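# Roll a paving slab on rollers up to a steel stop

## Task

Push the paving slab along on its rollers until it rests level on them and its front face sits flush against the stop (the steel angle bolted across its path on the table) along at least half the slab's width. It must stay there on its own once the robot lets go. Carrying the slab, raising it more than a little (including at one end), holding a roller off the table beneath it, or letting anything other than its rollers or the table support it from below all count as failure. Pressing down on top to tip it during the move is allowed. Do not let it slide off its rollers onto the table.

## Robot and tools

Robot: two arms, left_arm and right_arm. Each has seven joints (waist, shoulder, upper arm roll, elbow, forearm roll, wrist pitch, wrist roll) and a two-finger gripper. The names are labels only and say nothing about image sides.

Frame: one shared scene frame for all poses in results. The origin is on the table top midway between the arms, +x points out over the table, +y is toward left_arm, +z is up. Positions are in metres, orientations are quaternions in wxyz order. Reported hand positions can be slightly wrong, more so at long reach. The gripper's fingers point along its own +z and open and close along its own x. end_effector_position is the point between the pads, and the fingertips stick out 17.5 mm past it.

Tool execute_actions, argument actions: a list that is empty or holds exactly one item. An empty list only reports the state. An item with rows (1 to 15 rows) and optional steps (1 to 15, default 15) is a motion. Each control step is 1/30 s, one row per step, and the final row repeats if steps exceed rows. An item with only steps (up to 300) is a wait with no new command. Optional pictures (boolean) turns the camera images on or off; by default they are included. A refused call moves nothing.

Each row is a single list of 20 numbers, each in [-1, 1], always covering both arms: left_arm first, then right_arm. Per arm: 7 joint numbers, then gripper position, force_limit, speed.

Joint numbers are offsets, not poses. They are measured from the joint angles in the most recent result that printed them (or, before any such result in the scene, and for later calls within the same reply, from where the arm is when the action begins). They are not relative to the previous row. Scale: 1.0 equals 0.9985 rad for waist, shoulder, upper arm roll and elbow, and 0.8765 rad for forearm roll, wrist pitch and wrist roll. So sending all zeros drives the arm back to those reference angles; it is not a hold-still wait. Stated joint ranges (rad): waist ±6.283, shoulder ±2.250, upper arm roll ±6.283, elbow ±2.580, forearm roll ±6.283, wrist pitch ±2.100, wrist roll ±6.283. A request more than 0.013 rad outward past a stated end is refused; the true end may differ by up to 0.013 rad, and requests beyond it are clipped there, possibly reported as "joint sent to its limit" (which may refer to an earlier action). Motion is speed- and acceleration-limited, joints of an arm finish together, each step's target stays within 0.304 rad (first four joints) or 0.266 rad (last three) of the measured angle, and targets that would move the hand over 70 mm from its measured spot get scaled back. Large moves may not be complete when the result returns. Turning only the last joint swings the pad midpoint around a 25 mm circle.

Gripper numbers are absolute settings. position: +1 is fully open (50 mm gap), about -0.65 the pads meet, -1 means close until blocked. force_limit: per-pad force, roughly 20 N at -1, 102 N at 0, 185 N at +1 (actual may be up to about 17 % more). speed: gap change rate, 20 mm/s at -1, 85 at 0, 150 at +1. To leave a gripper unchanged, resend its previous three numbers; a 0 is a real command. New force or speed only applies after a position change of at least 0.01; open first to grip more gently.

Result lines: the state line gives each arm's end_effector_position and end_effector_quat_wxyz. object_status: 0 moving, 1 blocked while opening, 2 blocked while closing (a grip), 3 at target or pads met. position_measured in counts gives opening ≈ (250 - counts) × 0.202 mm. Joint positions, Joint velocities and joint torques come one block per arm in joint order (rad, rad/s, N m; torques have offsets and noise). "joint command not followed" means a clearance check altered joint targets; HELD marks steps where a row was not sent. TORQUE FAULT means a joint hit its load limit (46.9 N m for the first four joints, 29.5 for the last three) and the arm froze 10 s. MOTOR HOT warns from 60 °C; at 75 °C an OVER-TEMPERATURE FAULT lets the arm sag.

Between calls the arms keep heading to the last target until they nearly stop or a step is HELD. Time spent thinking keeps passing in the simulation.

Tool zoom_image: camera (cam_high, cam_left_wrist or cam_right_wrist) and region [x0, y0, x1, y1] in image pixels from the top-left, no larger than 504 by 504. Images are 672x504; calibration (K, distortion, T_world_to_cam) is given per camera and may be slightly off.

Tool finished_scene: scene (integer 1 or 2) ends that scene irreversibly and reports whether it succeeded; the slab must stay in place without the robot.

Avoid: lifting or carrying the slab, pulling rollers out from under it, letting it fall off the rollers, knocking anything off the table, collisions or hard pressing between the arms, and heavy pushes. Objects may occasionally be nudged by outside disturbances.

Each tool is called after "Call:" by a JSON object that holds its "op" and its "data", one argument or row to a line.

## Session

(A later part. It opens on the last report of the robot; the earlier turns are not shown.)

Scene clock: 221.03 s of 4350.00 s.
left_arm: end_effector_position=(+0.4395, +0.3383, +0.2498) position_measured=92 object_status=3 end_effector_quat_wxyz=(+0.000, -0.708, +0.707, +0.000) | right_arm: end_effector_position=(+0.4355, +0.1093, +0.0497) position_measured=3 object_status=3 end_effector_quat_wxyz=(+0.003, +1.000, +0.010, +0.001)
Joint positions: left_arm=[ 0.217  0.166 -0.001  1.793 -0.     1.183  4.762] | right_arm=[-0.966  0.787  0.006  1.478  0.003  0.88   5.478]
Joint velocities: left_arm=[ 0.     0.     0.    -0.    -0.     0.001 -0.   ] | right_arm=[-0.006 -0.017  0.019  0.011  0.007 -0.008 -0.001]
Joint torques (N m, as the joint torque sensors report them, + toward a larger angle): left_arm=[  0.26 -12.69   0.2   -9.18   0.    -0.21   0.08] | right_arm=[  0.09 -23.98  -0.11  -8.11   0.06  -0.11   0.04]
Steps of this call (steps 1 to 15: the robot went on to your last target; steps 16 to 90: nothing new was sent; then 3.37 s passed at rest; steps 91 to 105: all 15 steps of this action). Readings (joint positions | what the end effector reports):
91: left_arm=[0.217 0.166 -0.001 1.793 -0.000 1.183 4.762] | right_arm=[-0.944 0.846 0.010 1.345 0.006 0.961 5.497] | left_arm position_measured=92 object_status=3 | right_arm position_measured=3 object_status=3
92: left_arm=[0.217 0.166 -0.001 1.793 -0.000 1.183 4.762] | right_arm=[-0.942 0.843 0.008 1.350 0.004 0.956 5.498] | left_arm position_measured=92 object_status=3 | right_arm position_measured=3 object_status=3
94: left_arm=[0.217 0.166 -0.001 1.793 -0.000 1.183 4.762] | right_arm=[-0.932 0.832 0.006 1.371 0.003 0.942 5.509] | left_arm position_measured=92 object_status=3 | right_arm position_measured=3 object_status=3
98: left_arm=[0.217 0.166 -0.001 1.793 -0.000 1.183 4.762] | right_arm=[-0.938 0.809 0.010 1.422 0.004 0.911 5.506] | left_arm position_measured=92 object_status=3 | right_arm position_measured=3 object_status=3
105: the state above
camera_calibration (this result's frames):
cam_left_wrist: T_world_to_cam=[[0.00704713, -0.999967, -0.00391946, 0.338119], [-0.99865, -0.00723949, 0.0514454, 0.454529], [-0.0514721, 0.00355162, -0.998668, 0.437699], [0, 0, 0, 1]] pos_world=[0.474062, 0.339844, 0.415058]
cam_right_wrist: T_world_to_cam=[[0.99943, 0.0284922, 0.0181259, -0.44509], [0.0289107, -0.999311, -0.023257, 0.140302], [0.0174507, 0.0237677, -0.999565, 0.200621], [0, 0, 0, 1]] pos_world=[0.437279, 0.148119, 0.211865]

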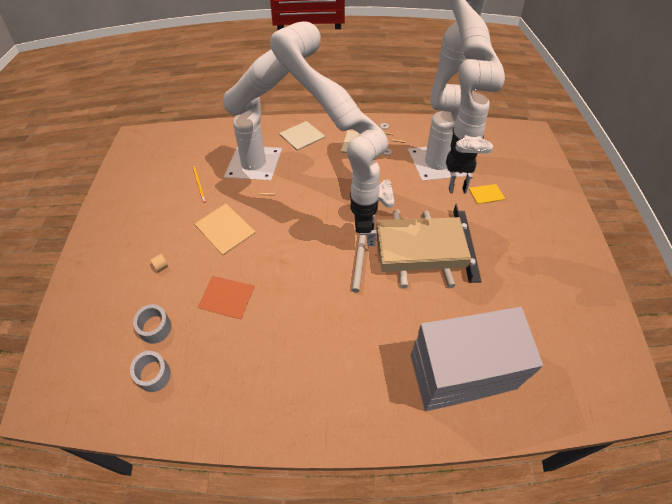

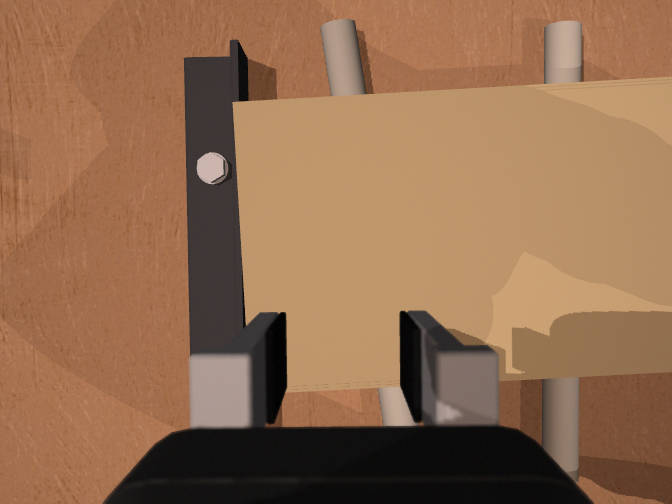

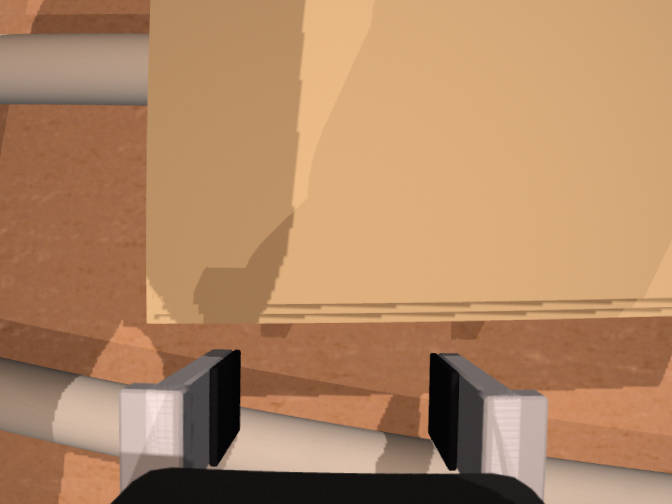

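Call:
{"op": "execute_actions", "data": {
  "actions": [
    {"rows":[[0,0,0,0,0,0,0,0.4,-0.3,0,-0.005,0.005,0,-0.011,0,0.007,-0.006,1,0,0],[0,0,0,0,0,0,0,0.4,-0.3,0,-0.01,0.01,0,-0.022,0,0.014,-0.012,1,0,0],[0,0,0,0,0,0,0,0.4,-0.3,0,-0.014,0.0135,0,-0.029,0,0.018,-0.016,1,0,0],[0,0,0,0,0,0,0,0.4,-0.3,0,-0.017,0.0165,0,-0.035,0,0.022,-0.019,1,0,0],[0,0,0,0,0,0,0,0.4,-0.3,0,-0.02,0.0195,0,-0.042,0,0.026,-0.023,1,0,0],[0,0,0,0,0,0,0,0.4,-0.3,0,-0.023,0.022,0,-0.048,0,0.029,-0.026,1,0,0],[0,0,0,0,0,0,0,0.4,-0.3,0,-0.026,0.025,0,-0.054,0,0.033,-0.03,1,0,0],[0,0,0,0,0,0,0,0.4,-0.3,0,-0.029,0.028,0,-0.06,0,0.037,-0.033,1,0,0],[0,0,0,0,0,0,0,0.4,-0.3,0,-0.032,0.031,0,-0.066,0,0.041,-0.037,1,0,0],[0,0,0,0,0,0,0,0.4,-0.3,0,-0.035,0.034,0,-0.072,0,0.044,-0.04,1,0,0],[0,0,0,0,0,0,0,0.4,-0.3,0,-0.038,0.037,0,-0.078,0,0.048,-0.044,1,0,0],[0,0,0,0,0,0,0,0.4,-0.3,0,-0.0405,0.039,0,-0.084,0,0.051,-0.046,1,0,0]],"steps":15}
  ]
}}

Scene clock: 224.47 s of 4350.00 s.
left_arm: end_effector_position=(+0.4395, +0.3383, +0.2498) position_measured=92 object_status=3 end_effector_quat_wxyz=(+0.000, -0.708, +0.707, +0.000) | right_arm: end_effector_position=(+0.4340, +0.1216, +0.0455) position_measured=3 object_status=3 end_effector_quat_wxyz=(+0.018, +1.000, +0.005, -0.004)
Joint positions: left_arm=[ 0.217  0.166 -0.001  1.793 -0.     1.183  4.762] | right_arm=[-0.995  0.824  0.015  1.41   0.01   0.94   5.44 ]
Joint velocities: left_arm=[ 0.     0.     0.    -0.002 -0.    -0.001 -0.   ] | right_arm=[-0.014  0.016 -0.021 -0.017 -0.014  0.008 -0.013]
Joint torques (N m, as the joint torque sensors report them, + toward a larger angle): left_arm=[  0.04 -13.     0.39  -9.3   -0.1   -0.2    0.21] | right_arm=[ -5.86 -24.39  -5.34 -19.    -3.28  -8.1   -1.2 ]
Steps of this call (steps 1 to 15: the robot went on to your last target; steps 16 to 88: nothing new was sent; steps 89 to 103: all 15 steps of this action). Readings (joint positions | what the end effector reports):
89: left_arm=[0.217 0.166 -0.001 1.793 -0.000 1.183 4.762] | right_arm=[-0.967 0.786 0.007 1.477 0.003 0.880 5.478] | left_arm position_measured=92 object_status=3 | right_arm position_measured=3 object_status=3
90: left_arm=[0.217 0.166 -0.001 1.793 -0.000 1.183 4.762] | right_arm=[-0.969 0.789 0.008 1.473 0.003 0.883 5.476] | left_arm position_measured=92 object_status=3 | right_arm position_measured=3 object_status=3
92: left_arm=[0.217 0.166 -0.001 1.793 -0.000 1.183 4.762] | right_arm=[-0.975 0.797 0.007 1.458 0.003 0.890 5.469] | left_arm position_measured=92 object_status=3 | right_arm position_measured=3 object_status=3
96: left_arm=[0.217 0.166 -0.001 1.793 -0.000 1.183 4.762] | right_arm=[-0.985 0.808 0.011 1.436 0.007 0.912 5.456] | left_arm position_measured=92 object_status=3 | right_arm position_measured=3 object_status=3
103: the state above
camera_calibration (this result's frames):
cam_left_wrist: T_world_to_cam=[[0.00704731, -0.999967, -0.00391922, 0.338118], [-0.99865, -0.00723965, 0.0514439, 0.454531], [-0.0514706, 0.00355138, -0.998668, 0.437698], [0, 0, 0, 1]] pos_world=[0.474063, 0.339844, 0.415058]
cam_right_wrist: T_world_to_cam=[[0.999776, 0.0196565, 0.00781191, -0.442487], [0.0196031, -0.999784, 0.00685622, 0.155225], [0.00794499, -0.00670155, -0.999946, 0.203973], [0, 0, 0, 1]] pos_world=[0.437724, 0.165257, 0.206355]

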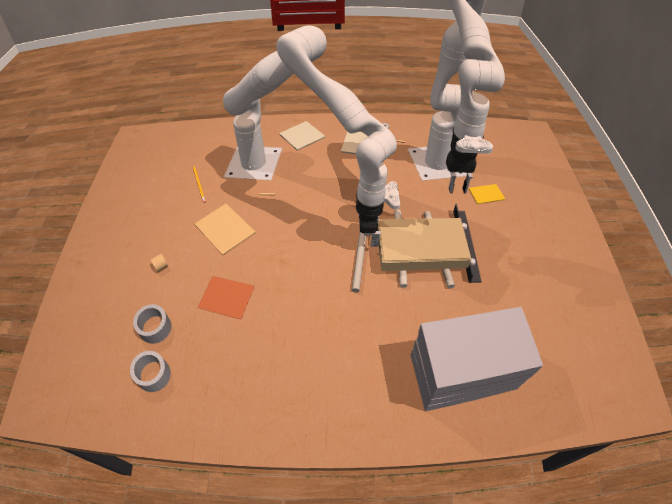

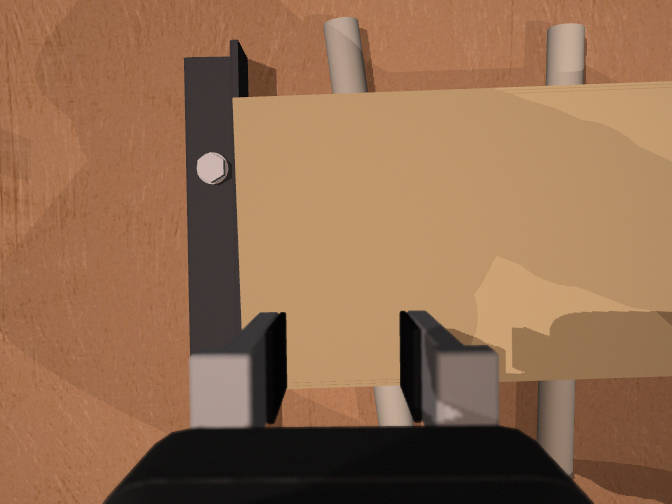

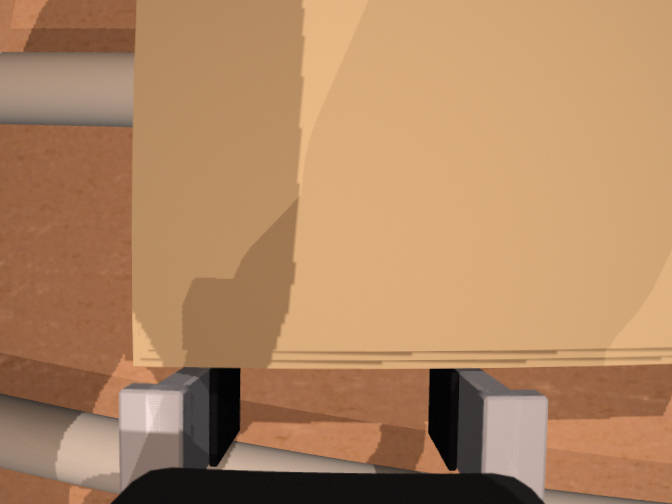

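Call:
{"op": "execute_actions", "data": {
  "actions": []
}}

Call:
{"op": "zoom_image", "data": {
  "camera": "cam_left_wrist",
  "region": [170, 30, 320, 400]
}}

Scene clock: 225.40 s of 4350.00 s.
left_arm: end_effector_position=(+0.4395, +0.3383, +0.2498) position_measured=92 object_status=3 end_effector_quat_wxyz=(+0.000, -0.708, +0.707, +0.000) | right_arm: end_effector_position=(+0.4334, +0.1227, +0.0450) position_measured=3 object_status=3 end_effector_quat_wxyz=(+0.018, +1.000, +0.006, -0.004)
Joint positions: left_arm=[ 0.217  0.166 -0.001  1.793 -0.     1.183  4.762] | right_arm=[-0.997  0.826  0.015  1.408  0.01   0.94   5.44 ]
Joint velocities: left_arm=[ 0.    -0.     0.    -0.001 -0.     0.001  0.001] | right_arm=[-0.  0. -0.  0.  0.  0.  0.]
Joint torques (N m, as the joint torque sensors report them, + toward a larger angle): left_arm=[ -0.04 -12.94   0.03  -9.27  -0.12  -0.28   0.2 ] | right_arm=[ -6.32 -24.53  -5.8  -18.37  -3.26  -8.26  -1.18]
Steps of this call (steps 1 to 15: the robot went on to your last target; steps 16 to 28: nothing new was sent). Readings (joint positions | what the end effector reports):
1: left_arm=[0.217 0.166 -0.001 1.793 -0.000 1.183 4.762] | right_arm=[-0.996 0.825 0.015 1.409 0.010 0.940 5.440] | left_arm position_measured=92 object_status=3 | right_arm position_measured=3 object_status=3
2: left_arm=[0.217 0.166 -0.001 1.793 -0.000 1.183 4.762] | right_arm=[-0.996 0.825 0.014 1.409 0.010 0.940 5.440] | left_arm position_measured=92 object_status=3 | right_arm position_measured=3 object_status=3
4: left_arm=[0.217 0.166 -0.001 1.793 -0.000 1.183 4.762] | right_arm=[-0.997 0.826 0.014 1.409 0.010 0.940 5.440] | left_arm position_measured=92 object_status=3 | right_arm position_measured=3 object_status=3
8: left_arm=[0.217 0.166 -0.001 1.793 -0.000 1.183 4.762] | right_arm=[-0.997 0.826 0.015 1.408 0.010 0.940 5.440] | left_arm position_measured=92 object_status=3 | right_arm position_measured=3 object_status=3
28: the state above
All arms were judged still, so your last target was given up. Only a new action makes them travel on or press farther. Fingers that are still opening or closing keep moving.
camera_calibration (this result's frames):
cam_left_wrist: T_world_to_cam=[[0.00704701, -0.999967, -0.00391928, 0.338119], [-0.99865, -0.00723935, 0.0514438, 0.454531], [-0.0514705, 0.00355147, -0.998668, 0.437698], [0, 0, 0, 1]] pos_world=[0.474063, 0.339844, 0.415058]
cam_right_wrist: T_world_to_cam=[[0.999758, 0.0207712, 0.00728, -0.442015], [0.020723, -0.999763, 0.00663652, 0.15585], [0.00741612, -0.00648405, -0.999951, 0.203635], [0, 0, 0, 1]] pos_world=[0.437168, 0.166315, 0.205808]

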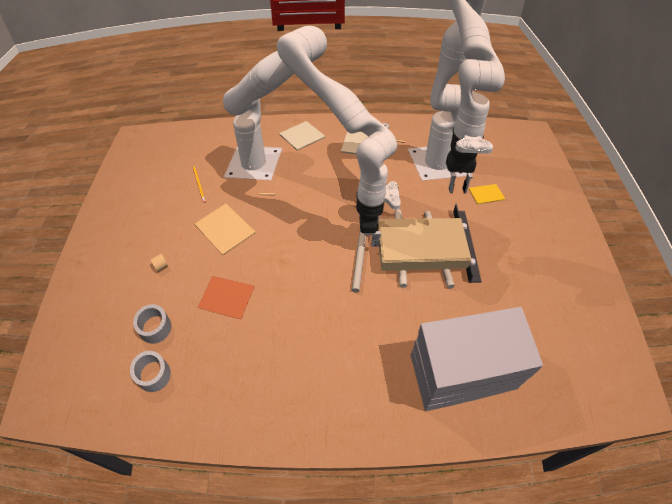

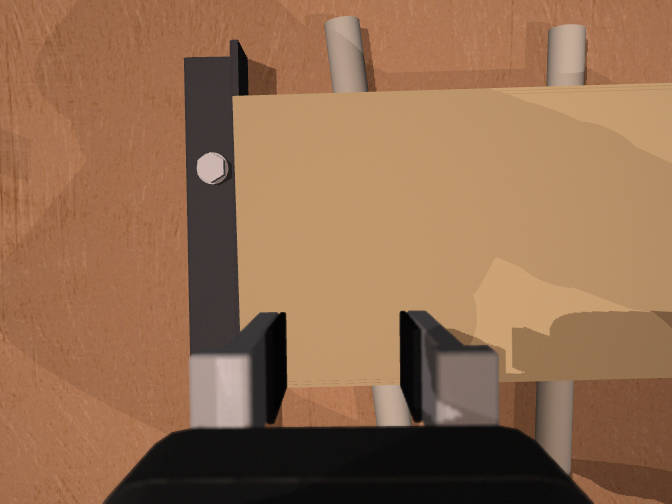

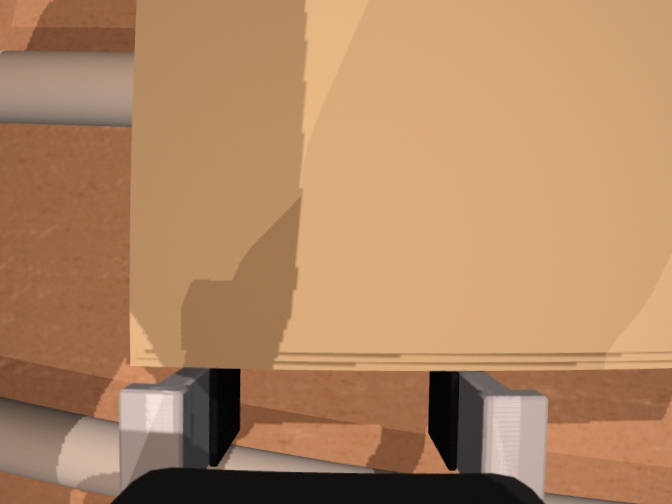

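Region (170, 30, 320, 400) of cam_left_wrist's 672x504 image, scaled by 1.362; it fills the left 204 columns of this view, and the rest is white.

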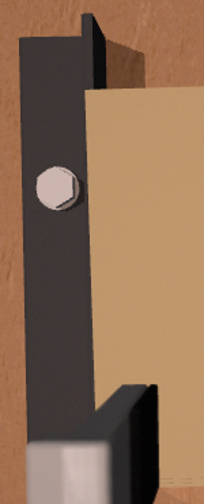

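Call:
{"op": "execute_actions", "data": {
  "actions": [
    {"rows":[[0,0,0,0,0,0,0,0.4,-0.3,0,-0.006,0.006,0,-0.014,0,0.008,-0.008,1,0,0],[0,0,0,0,0,0,0,0.4,-0.3,0,-0.01,0.01,0,-0.022,0,0.012,-0.012,1,0,0],[0,0,0,0,0,0,0,0.4,-0.3,0,-0.013,0.013,0,-0.029,0,0.016,-0.016,1,0,0],[0,0,0,0,0,0,0,0.4,-0.3,0,-0.016,0.016,0,-0.035,0,0.02,-0.019,1,0,0],[0,0,0,0,0,0,0,0.4,-0.3,0,-0.019,0.019,0,-0.042,0,0.024,-0.023,1,0,0],[0,0,0,0,0,0,0,0.4,-0.3,0,-0.022,0.022,0,-0.048,0,0.027,-0.026,1,0,0],[0,0,0,0,0,0,0,0.4,-0.3,0,-0.025,0.025,0,-0.054,0,0.03,-0.03,1,0,0]],"steps":15}
  ]
}}

Call:
{"op": "zoom_image", "data": {
  "camera": "cam_left_wrist",
  "region": [170, 30, 320, 400]
}}

Scene clock: 228.47 s of 4350.00 s.
left_arm: end_effector_position=(+0.4395, +0.3383, +0.2498) position_measured=92 object_status=3 end_effector_quat_wxyz=(+0.000, -0.708, +0.707, +0.000) | right_arm: end_effector_position=(+0.4334, +0.1237, +0.0414) position_measured=3 object_status=3 end_effector_quat_wxyz=(+0.034, +0.999, +0.000, -0.007)
Joint positions: left_arm=[ 0.217  0.166 -0.001  1.793 -0.     1.183  4.762] | right_arm=[-1.012  0.849  0.024  1.37   0.018  0.983  5.416]
Joint velocities: left_arm=[-0.    -0.    -0.    -0.001  0.001 -0.     0.   ] | right_arm=[-0.001  0.     0.001 -0.001  0.     0.001 -0.   ]
Joint torques (N m, as the joint torque sensors report them, + toward a larger angle): left_arm=[  0.04 -13.02   0.07  -9.13   0.    -0.24   0.25] | right_arm=[ -7.47 -23.3   -6.54 -18.61  -3.71  -8.97  -1.19]
Steps of this call (steps 1 to 77: nothing new was sent; steps 78 to 92: all 15 steps of this action). Readings (joint positions | what the end effector reports):
78: left_arm=[0.217 0.166 -0.001 1.793 -0.000 1.183 4.762] | right_arm=[-0.997 0.827 0.015 1.408 0.010 0.941 5.440] | left_arm position_measured=92 object_status=3 | right_arm position_measured=3 object_status=3
79: left_arm=[0.217 0.166 -0.001 1.793 -0.000 1.183 4.762] | right_arm=[-0.997 0.830 0.016 1.405 0.010 0.944 5.437] | left_arm position_measured=92 object_status=3 | right_arm position_measured=3 object_status=3
81: left_arm=[0.217 0.166 -0.001 1.793 -0.000 1.183 4.762] | right_arm=[-1.002 0.836 0.019 1.393 0.014 0.957 5.431] | left_arm position_measured=92 object_status=3 | right_arm position_measured=3 object_status=3
85: left_arm=[0.217 0.166 -0.001 1.793 -0.000 1.183 4.762] | right_arm=[-1.009 0.846 0.025 1.374 0.019 0.979 5.420] | left_arm position_measured=92 object_status=3 | right_arm position_measured=3 object_status=3
92: the state above
camera_calibration (this result's frames):
cam_left_wrist: T_world_to_cam=[[0.00704652, -0.999967, -0.00391926, 0.338119], [-0.99865, -0.00723885, 0.0514423, 0.454532], [-0.051469, 0.00355148, -0.998668, 0.437698], [0, 0, 0, 1]] pos_world=[0.474064, 0.339843, 0.415058]
cam_right_wrist: T_world_to_cam=[[0.99995, 0.00997211, -0.00026203, -0.440387], [0.00997498, -0.999265, 0.0370144, 0.160208], [0.000107274, -0.0370152, -0.999315, 0.207042], [0, 0, 0, 1]] pos_world=[0.438745, 0.172146, 0.200854]

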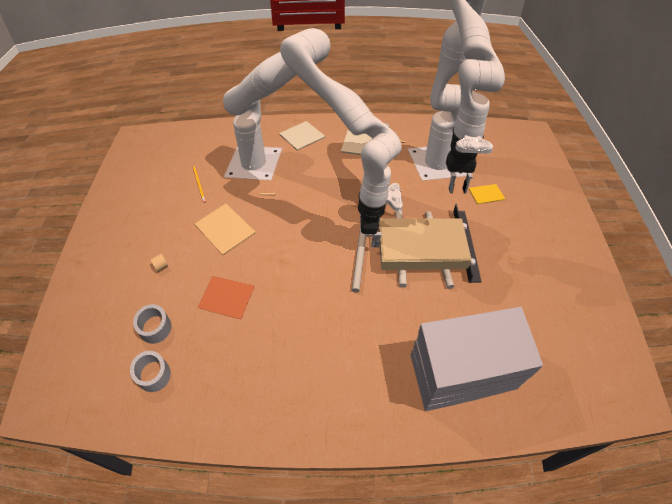

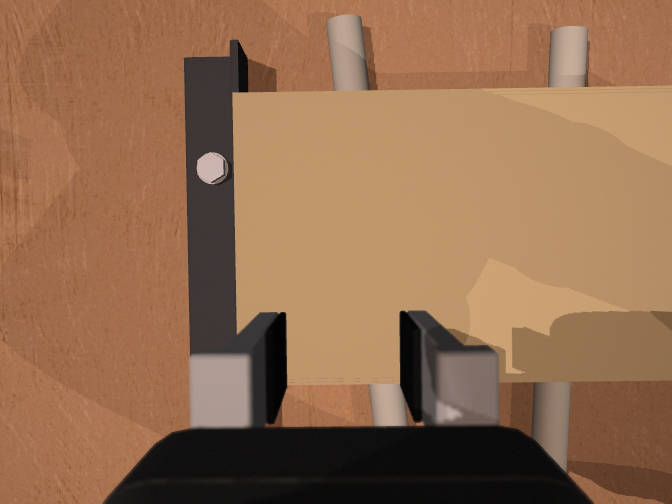

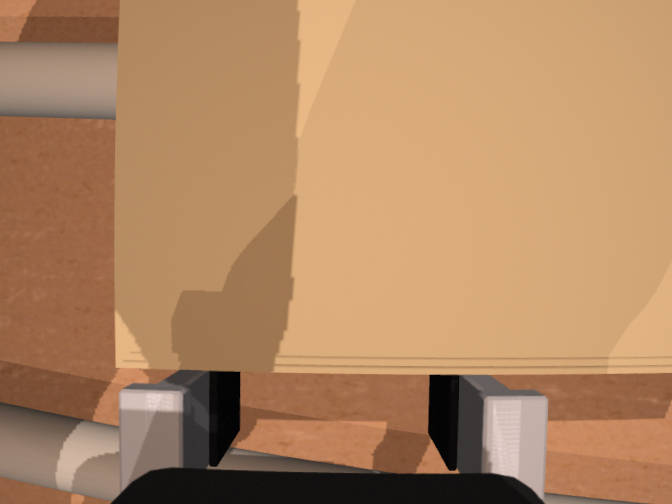

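Region (170, 30, 320, 400) of cam_left_wrist's 672x504 image, scaled by 1.362; it fills the left 204 columns of this view, and the rest is white.

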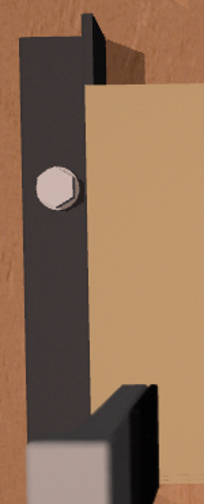

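Call:
{"op": "execute_actions", "data": {
  "actions": [
    {"rows":[[0,0,0,0,0,0,0,0.4,-0.3,0,0.01,-0.015,-0.004,0.022,-0.003,-0.025,0.015,1,0,0],[0,0,0,0,0,0,0,0.4,-0.3,0,0.02,-0.03,-0.008,0.045,-0.006,-0.05,0.03,1,0,0],[0,0,0,0,0,0,0,0.4,-0.3,0,0.03,-0.045,-0.011,0.07,-0.009,-0.075,0.047,1,0,0],[0,0,0,0,0,0,0,0.4,-0.3,0,0.04,-0.06,-0.015,0.095,-0.012,-0.1,0.062,1,0,0],[0,0,0,0,0,0,0,0.4,-0.3,0,0.052,-0.08,-0.018,0.12,-0.015,-0.115,0.079,1,0,0],[0,0,0,0,0,0,0,0.4,-0.3,0,0.052,-0.12,-0.018,0.13,-0.015,-0.08,0.079,1,0,0],[0,0,0,0,0,0,0,0.4,-0.3,0,0.052,-0.2,-0.018,0.14,-0.015,0,0.079,1,0,0]],"steps":15}
  ]
}}

Call:
{"op": "zoom_image", "data": {
  "camera": "cam_left_wrist",
  "region": [170, 30, 320, 400]
}}

Scene clock: 239.27 s of 4350.00 s.
left_arm: end_effector_position=(+0.4395, +0.3383, +0.2498) position_measured=92 object_status=3 end_effector_quat_wxyz=(+0.000, -0.708, +0.707, +0.000) | right_arm: end_effector_position=(+0.4218, +0.0904, +0.1116) position_measured=3 object_status=3 end_effector_quat_wxyz=(+0.004, +1.000, +0.011, +0.001)
Joint positions: left_arm=[ 0.217  0.166 -0.001  1.793 -0.     1.183  4.762] | right_arm=[-0.96   0.656  0.006  1.508  0.005  0.983  5.485]
Joint velocities: left_arm=[-0.     0.    -0.     0.001 -0.001  0.    -0.001] | right_arm=[ 0.006 -0.026 -0.002  0.025  0.     0.029 -0.   ]
Joint torques (N m, as the joint torque sensors report them, + toward a larger angle): left_arm=[  0.2  -13.05  -0.04  -8.98  -0.12  -0.38  -0.08] | right_arm=[  0.11 -19.75   0.04  -7.9   -0.13  -0.42   0.25]
Steps of this call (steps 1 to 15: the robot went on to your last target; steps 16 to 90: nothing new was sent; then 7.30 s passed at rest; steps 91 to 105: all 15 steps of this action). Readings (joint positions | what the end effector reports):
91: left_arm=[0.217 0.166 -0.001 1.793 -0.000 1.183 4.762] | right_arm=[-1.011 0.849 0.024 1.371 0.018 0.983 5.416] | left_arm position_measured=92 object_status=3 | right_arm position_measured=3 object_status=3
92: left_arm=[0.217 0.166 -0.001 1.793 -0.000 1.183 4.762] | right_arm=[-1.008 0.846 0.022 1.375 0.016 0.979 5.418] | left_arm position_measured=92 object_status=3 | right_arm position_measured=3 object_status=3
94: left_arm=[0.217 0.166 -0.001 1.793 -0.000 1.183 4.762] | right_arm=[-0.997 0.832 0.017 1.395 0.012 0.960 5.428] | left_arm position_measured=92 object_status=3 | right_arm position_measured=3 object_status=3
98: left_arm=[0.217 0.166 -0.001 1.793 -0.000 1.183 4.762] | right_arm=[-0.969 0.760 0.011 1.471 0.008 0.915 5.471] | left_arm position_measured=92 object_status=3 | right_arm position_measured=3 object_status=3
105: the state above
camera_calibration (this result's frames):
cam_left_wrist: T_world_to_cam=[[0.00704633, -0.999967, -0.0039191, 0.338118], [-0.99865, -0.00723865, 0.0514407, 0.454534], [-0.0514674, 0.00355134, -0.998668, 0.437697], [0, 0, 0, 1]] pos_world=[0.474065, 0.339843, 0.415058]
cam_right_wrist: T_world_to_cam=[[0.999359, 0.0314025, 0.0171702, -0.432074], [0.0317648, -0.999269, -0.0212544, 0.121788], [0.0164902, 0.0217862, -0.999627, 0.263753], [0, 0, 0, 1]] pos_world=[0.423579, 0.129521, 0.273661]

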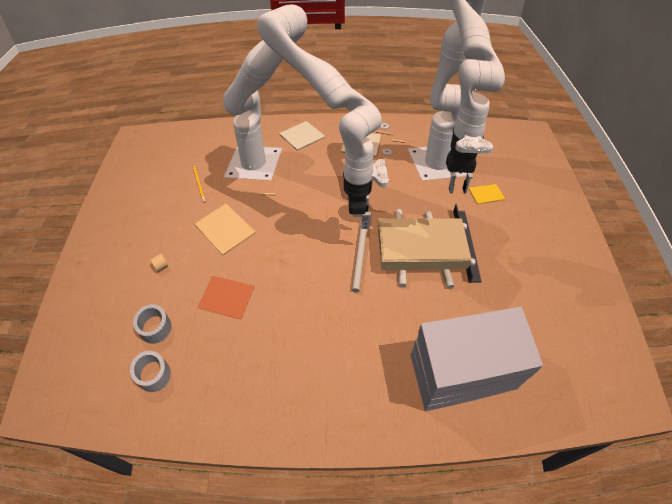

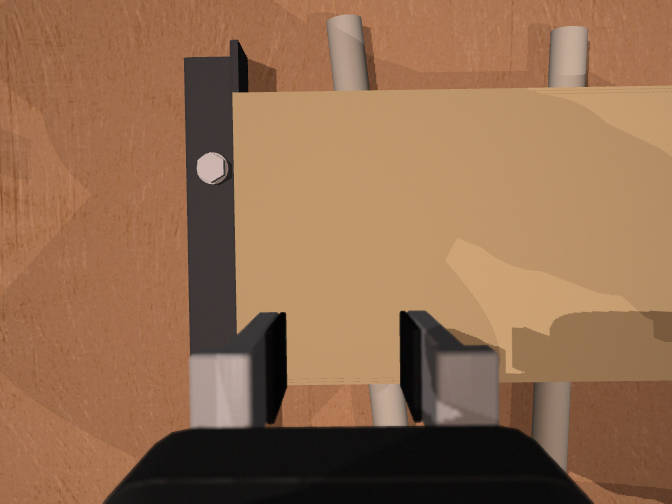

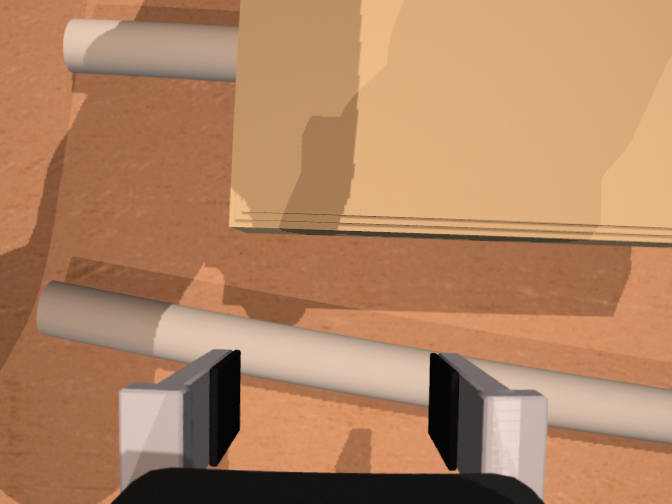

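Region (170, 30, 320, 400) of cam_left_wrist's 672x504 image, scaled by 1.362; it fills the left 204 columns of this view, and the rest is white.

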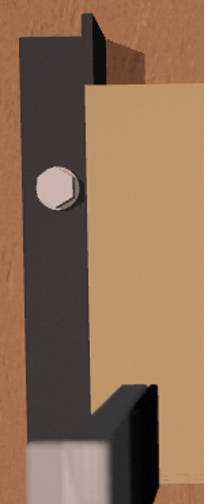

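Call:
{"op": "finished_scene", "data": {
  "scene": 1
}}

The scene is finished: the task was done.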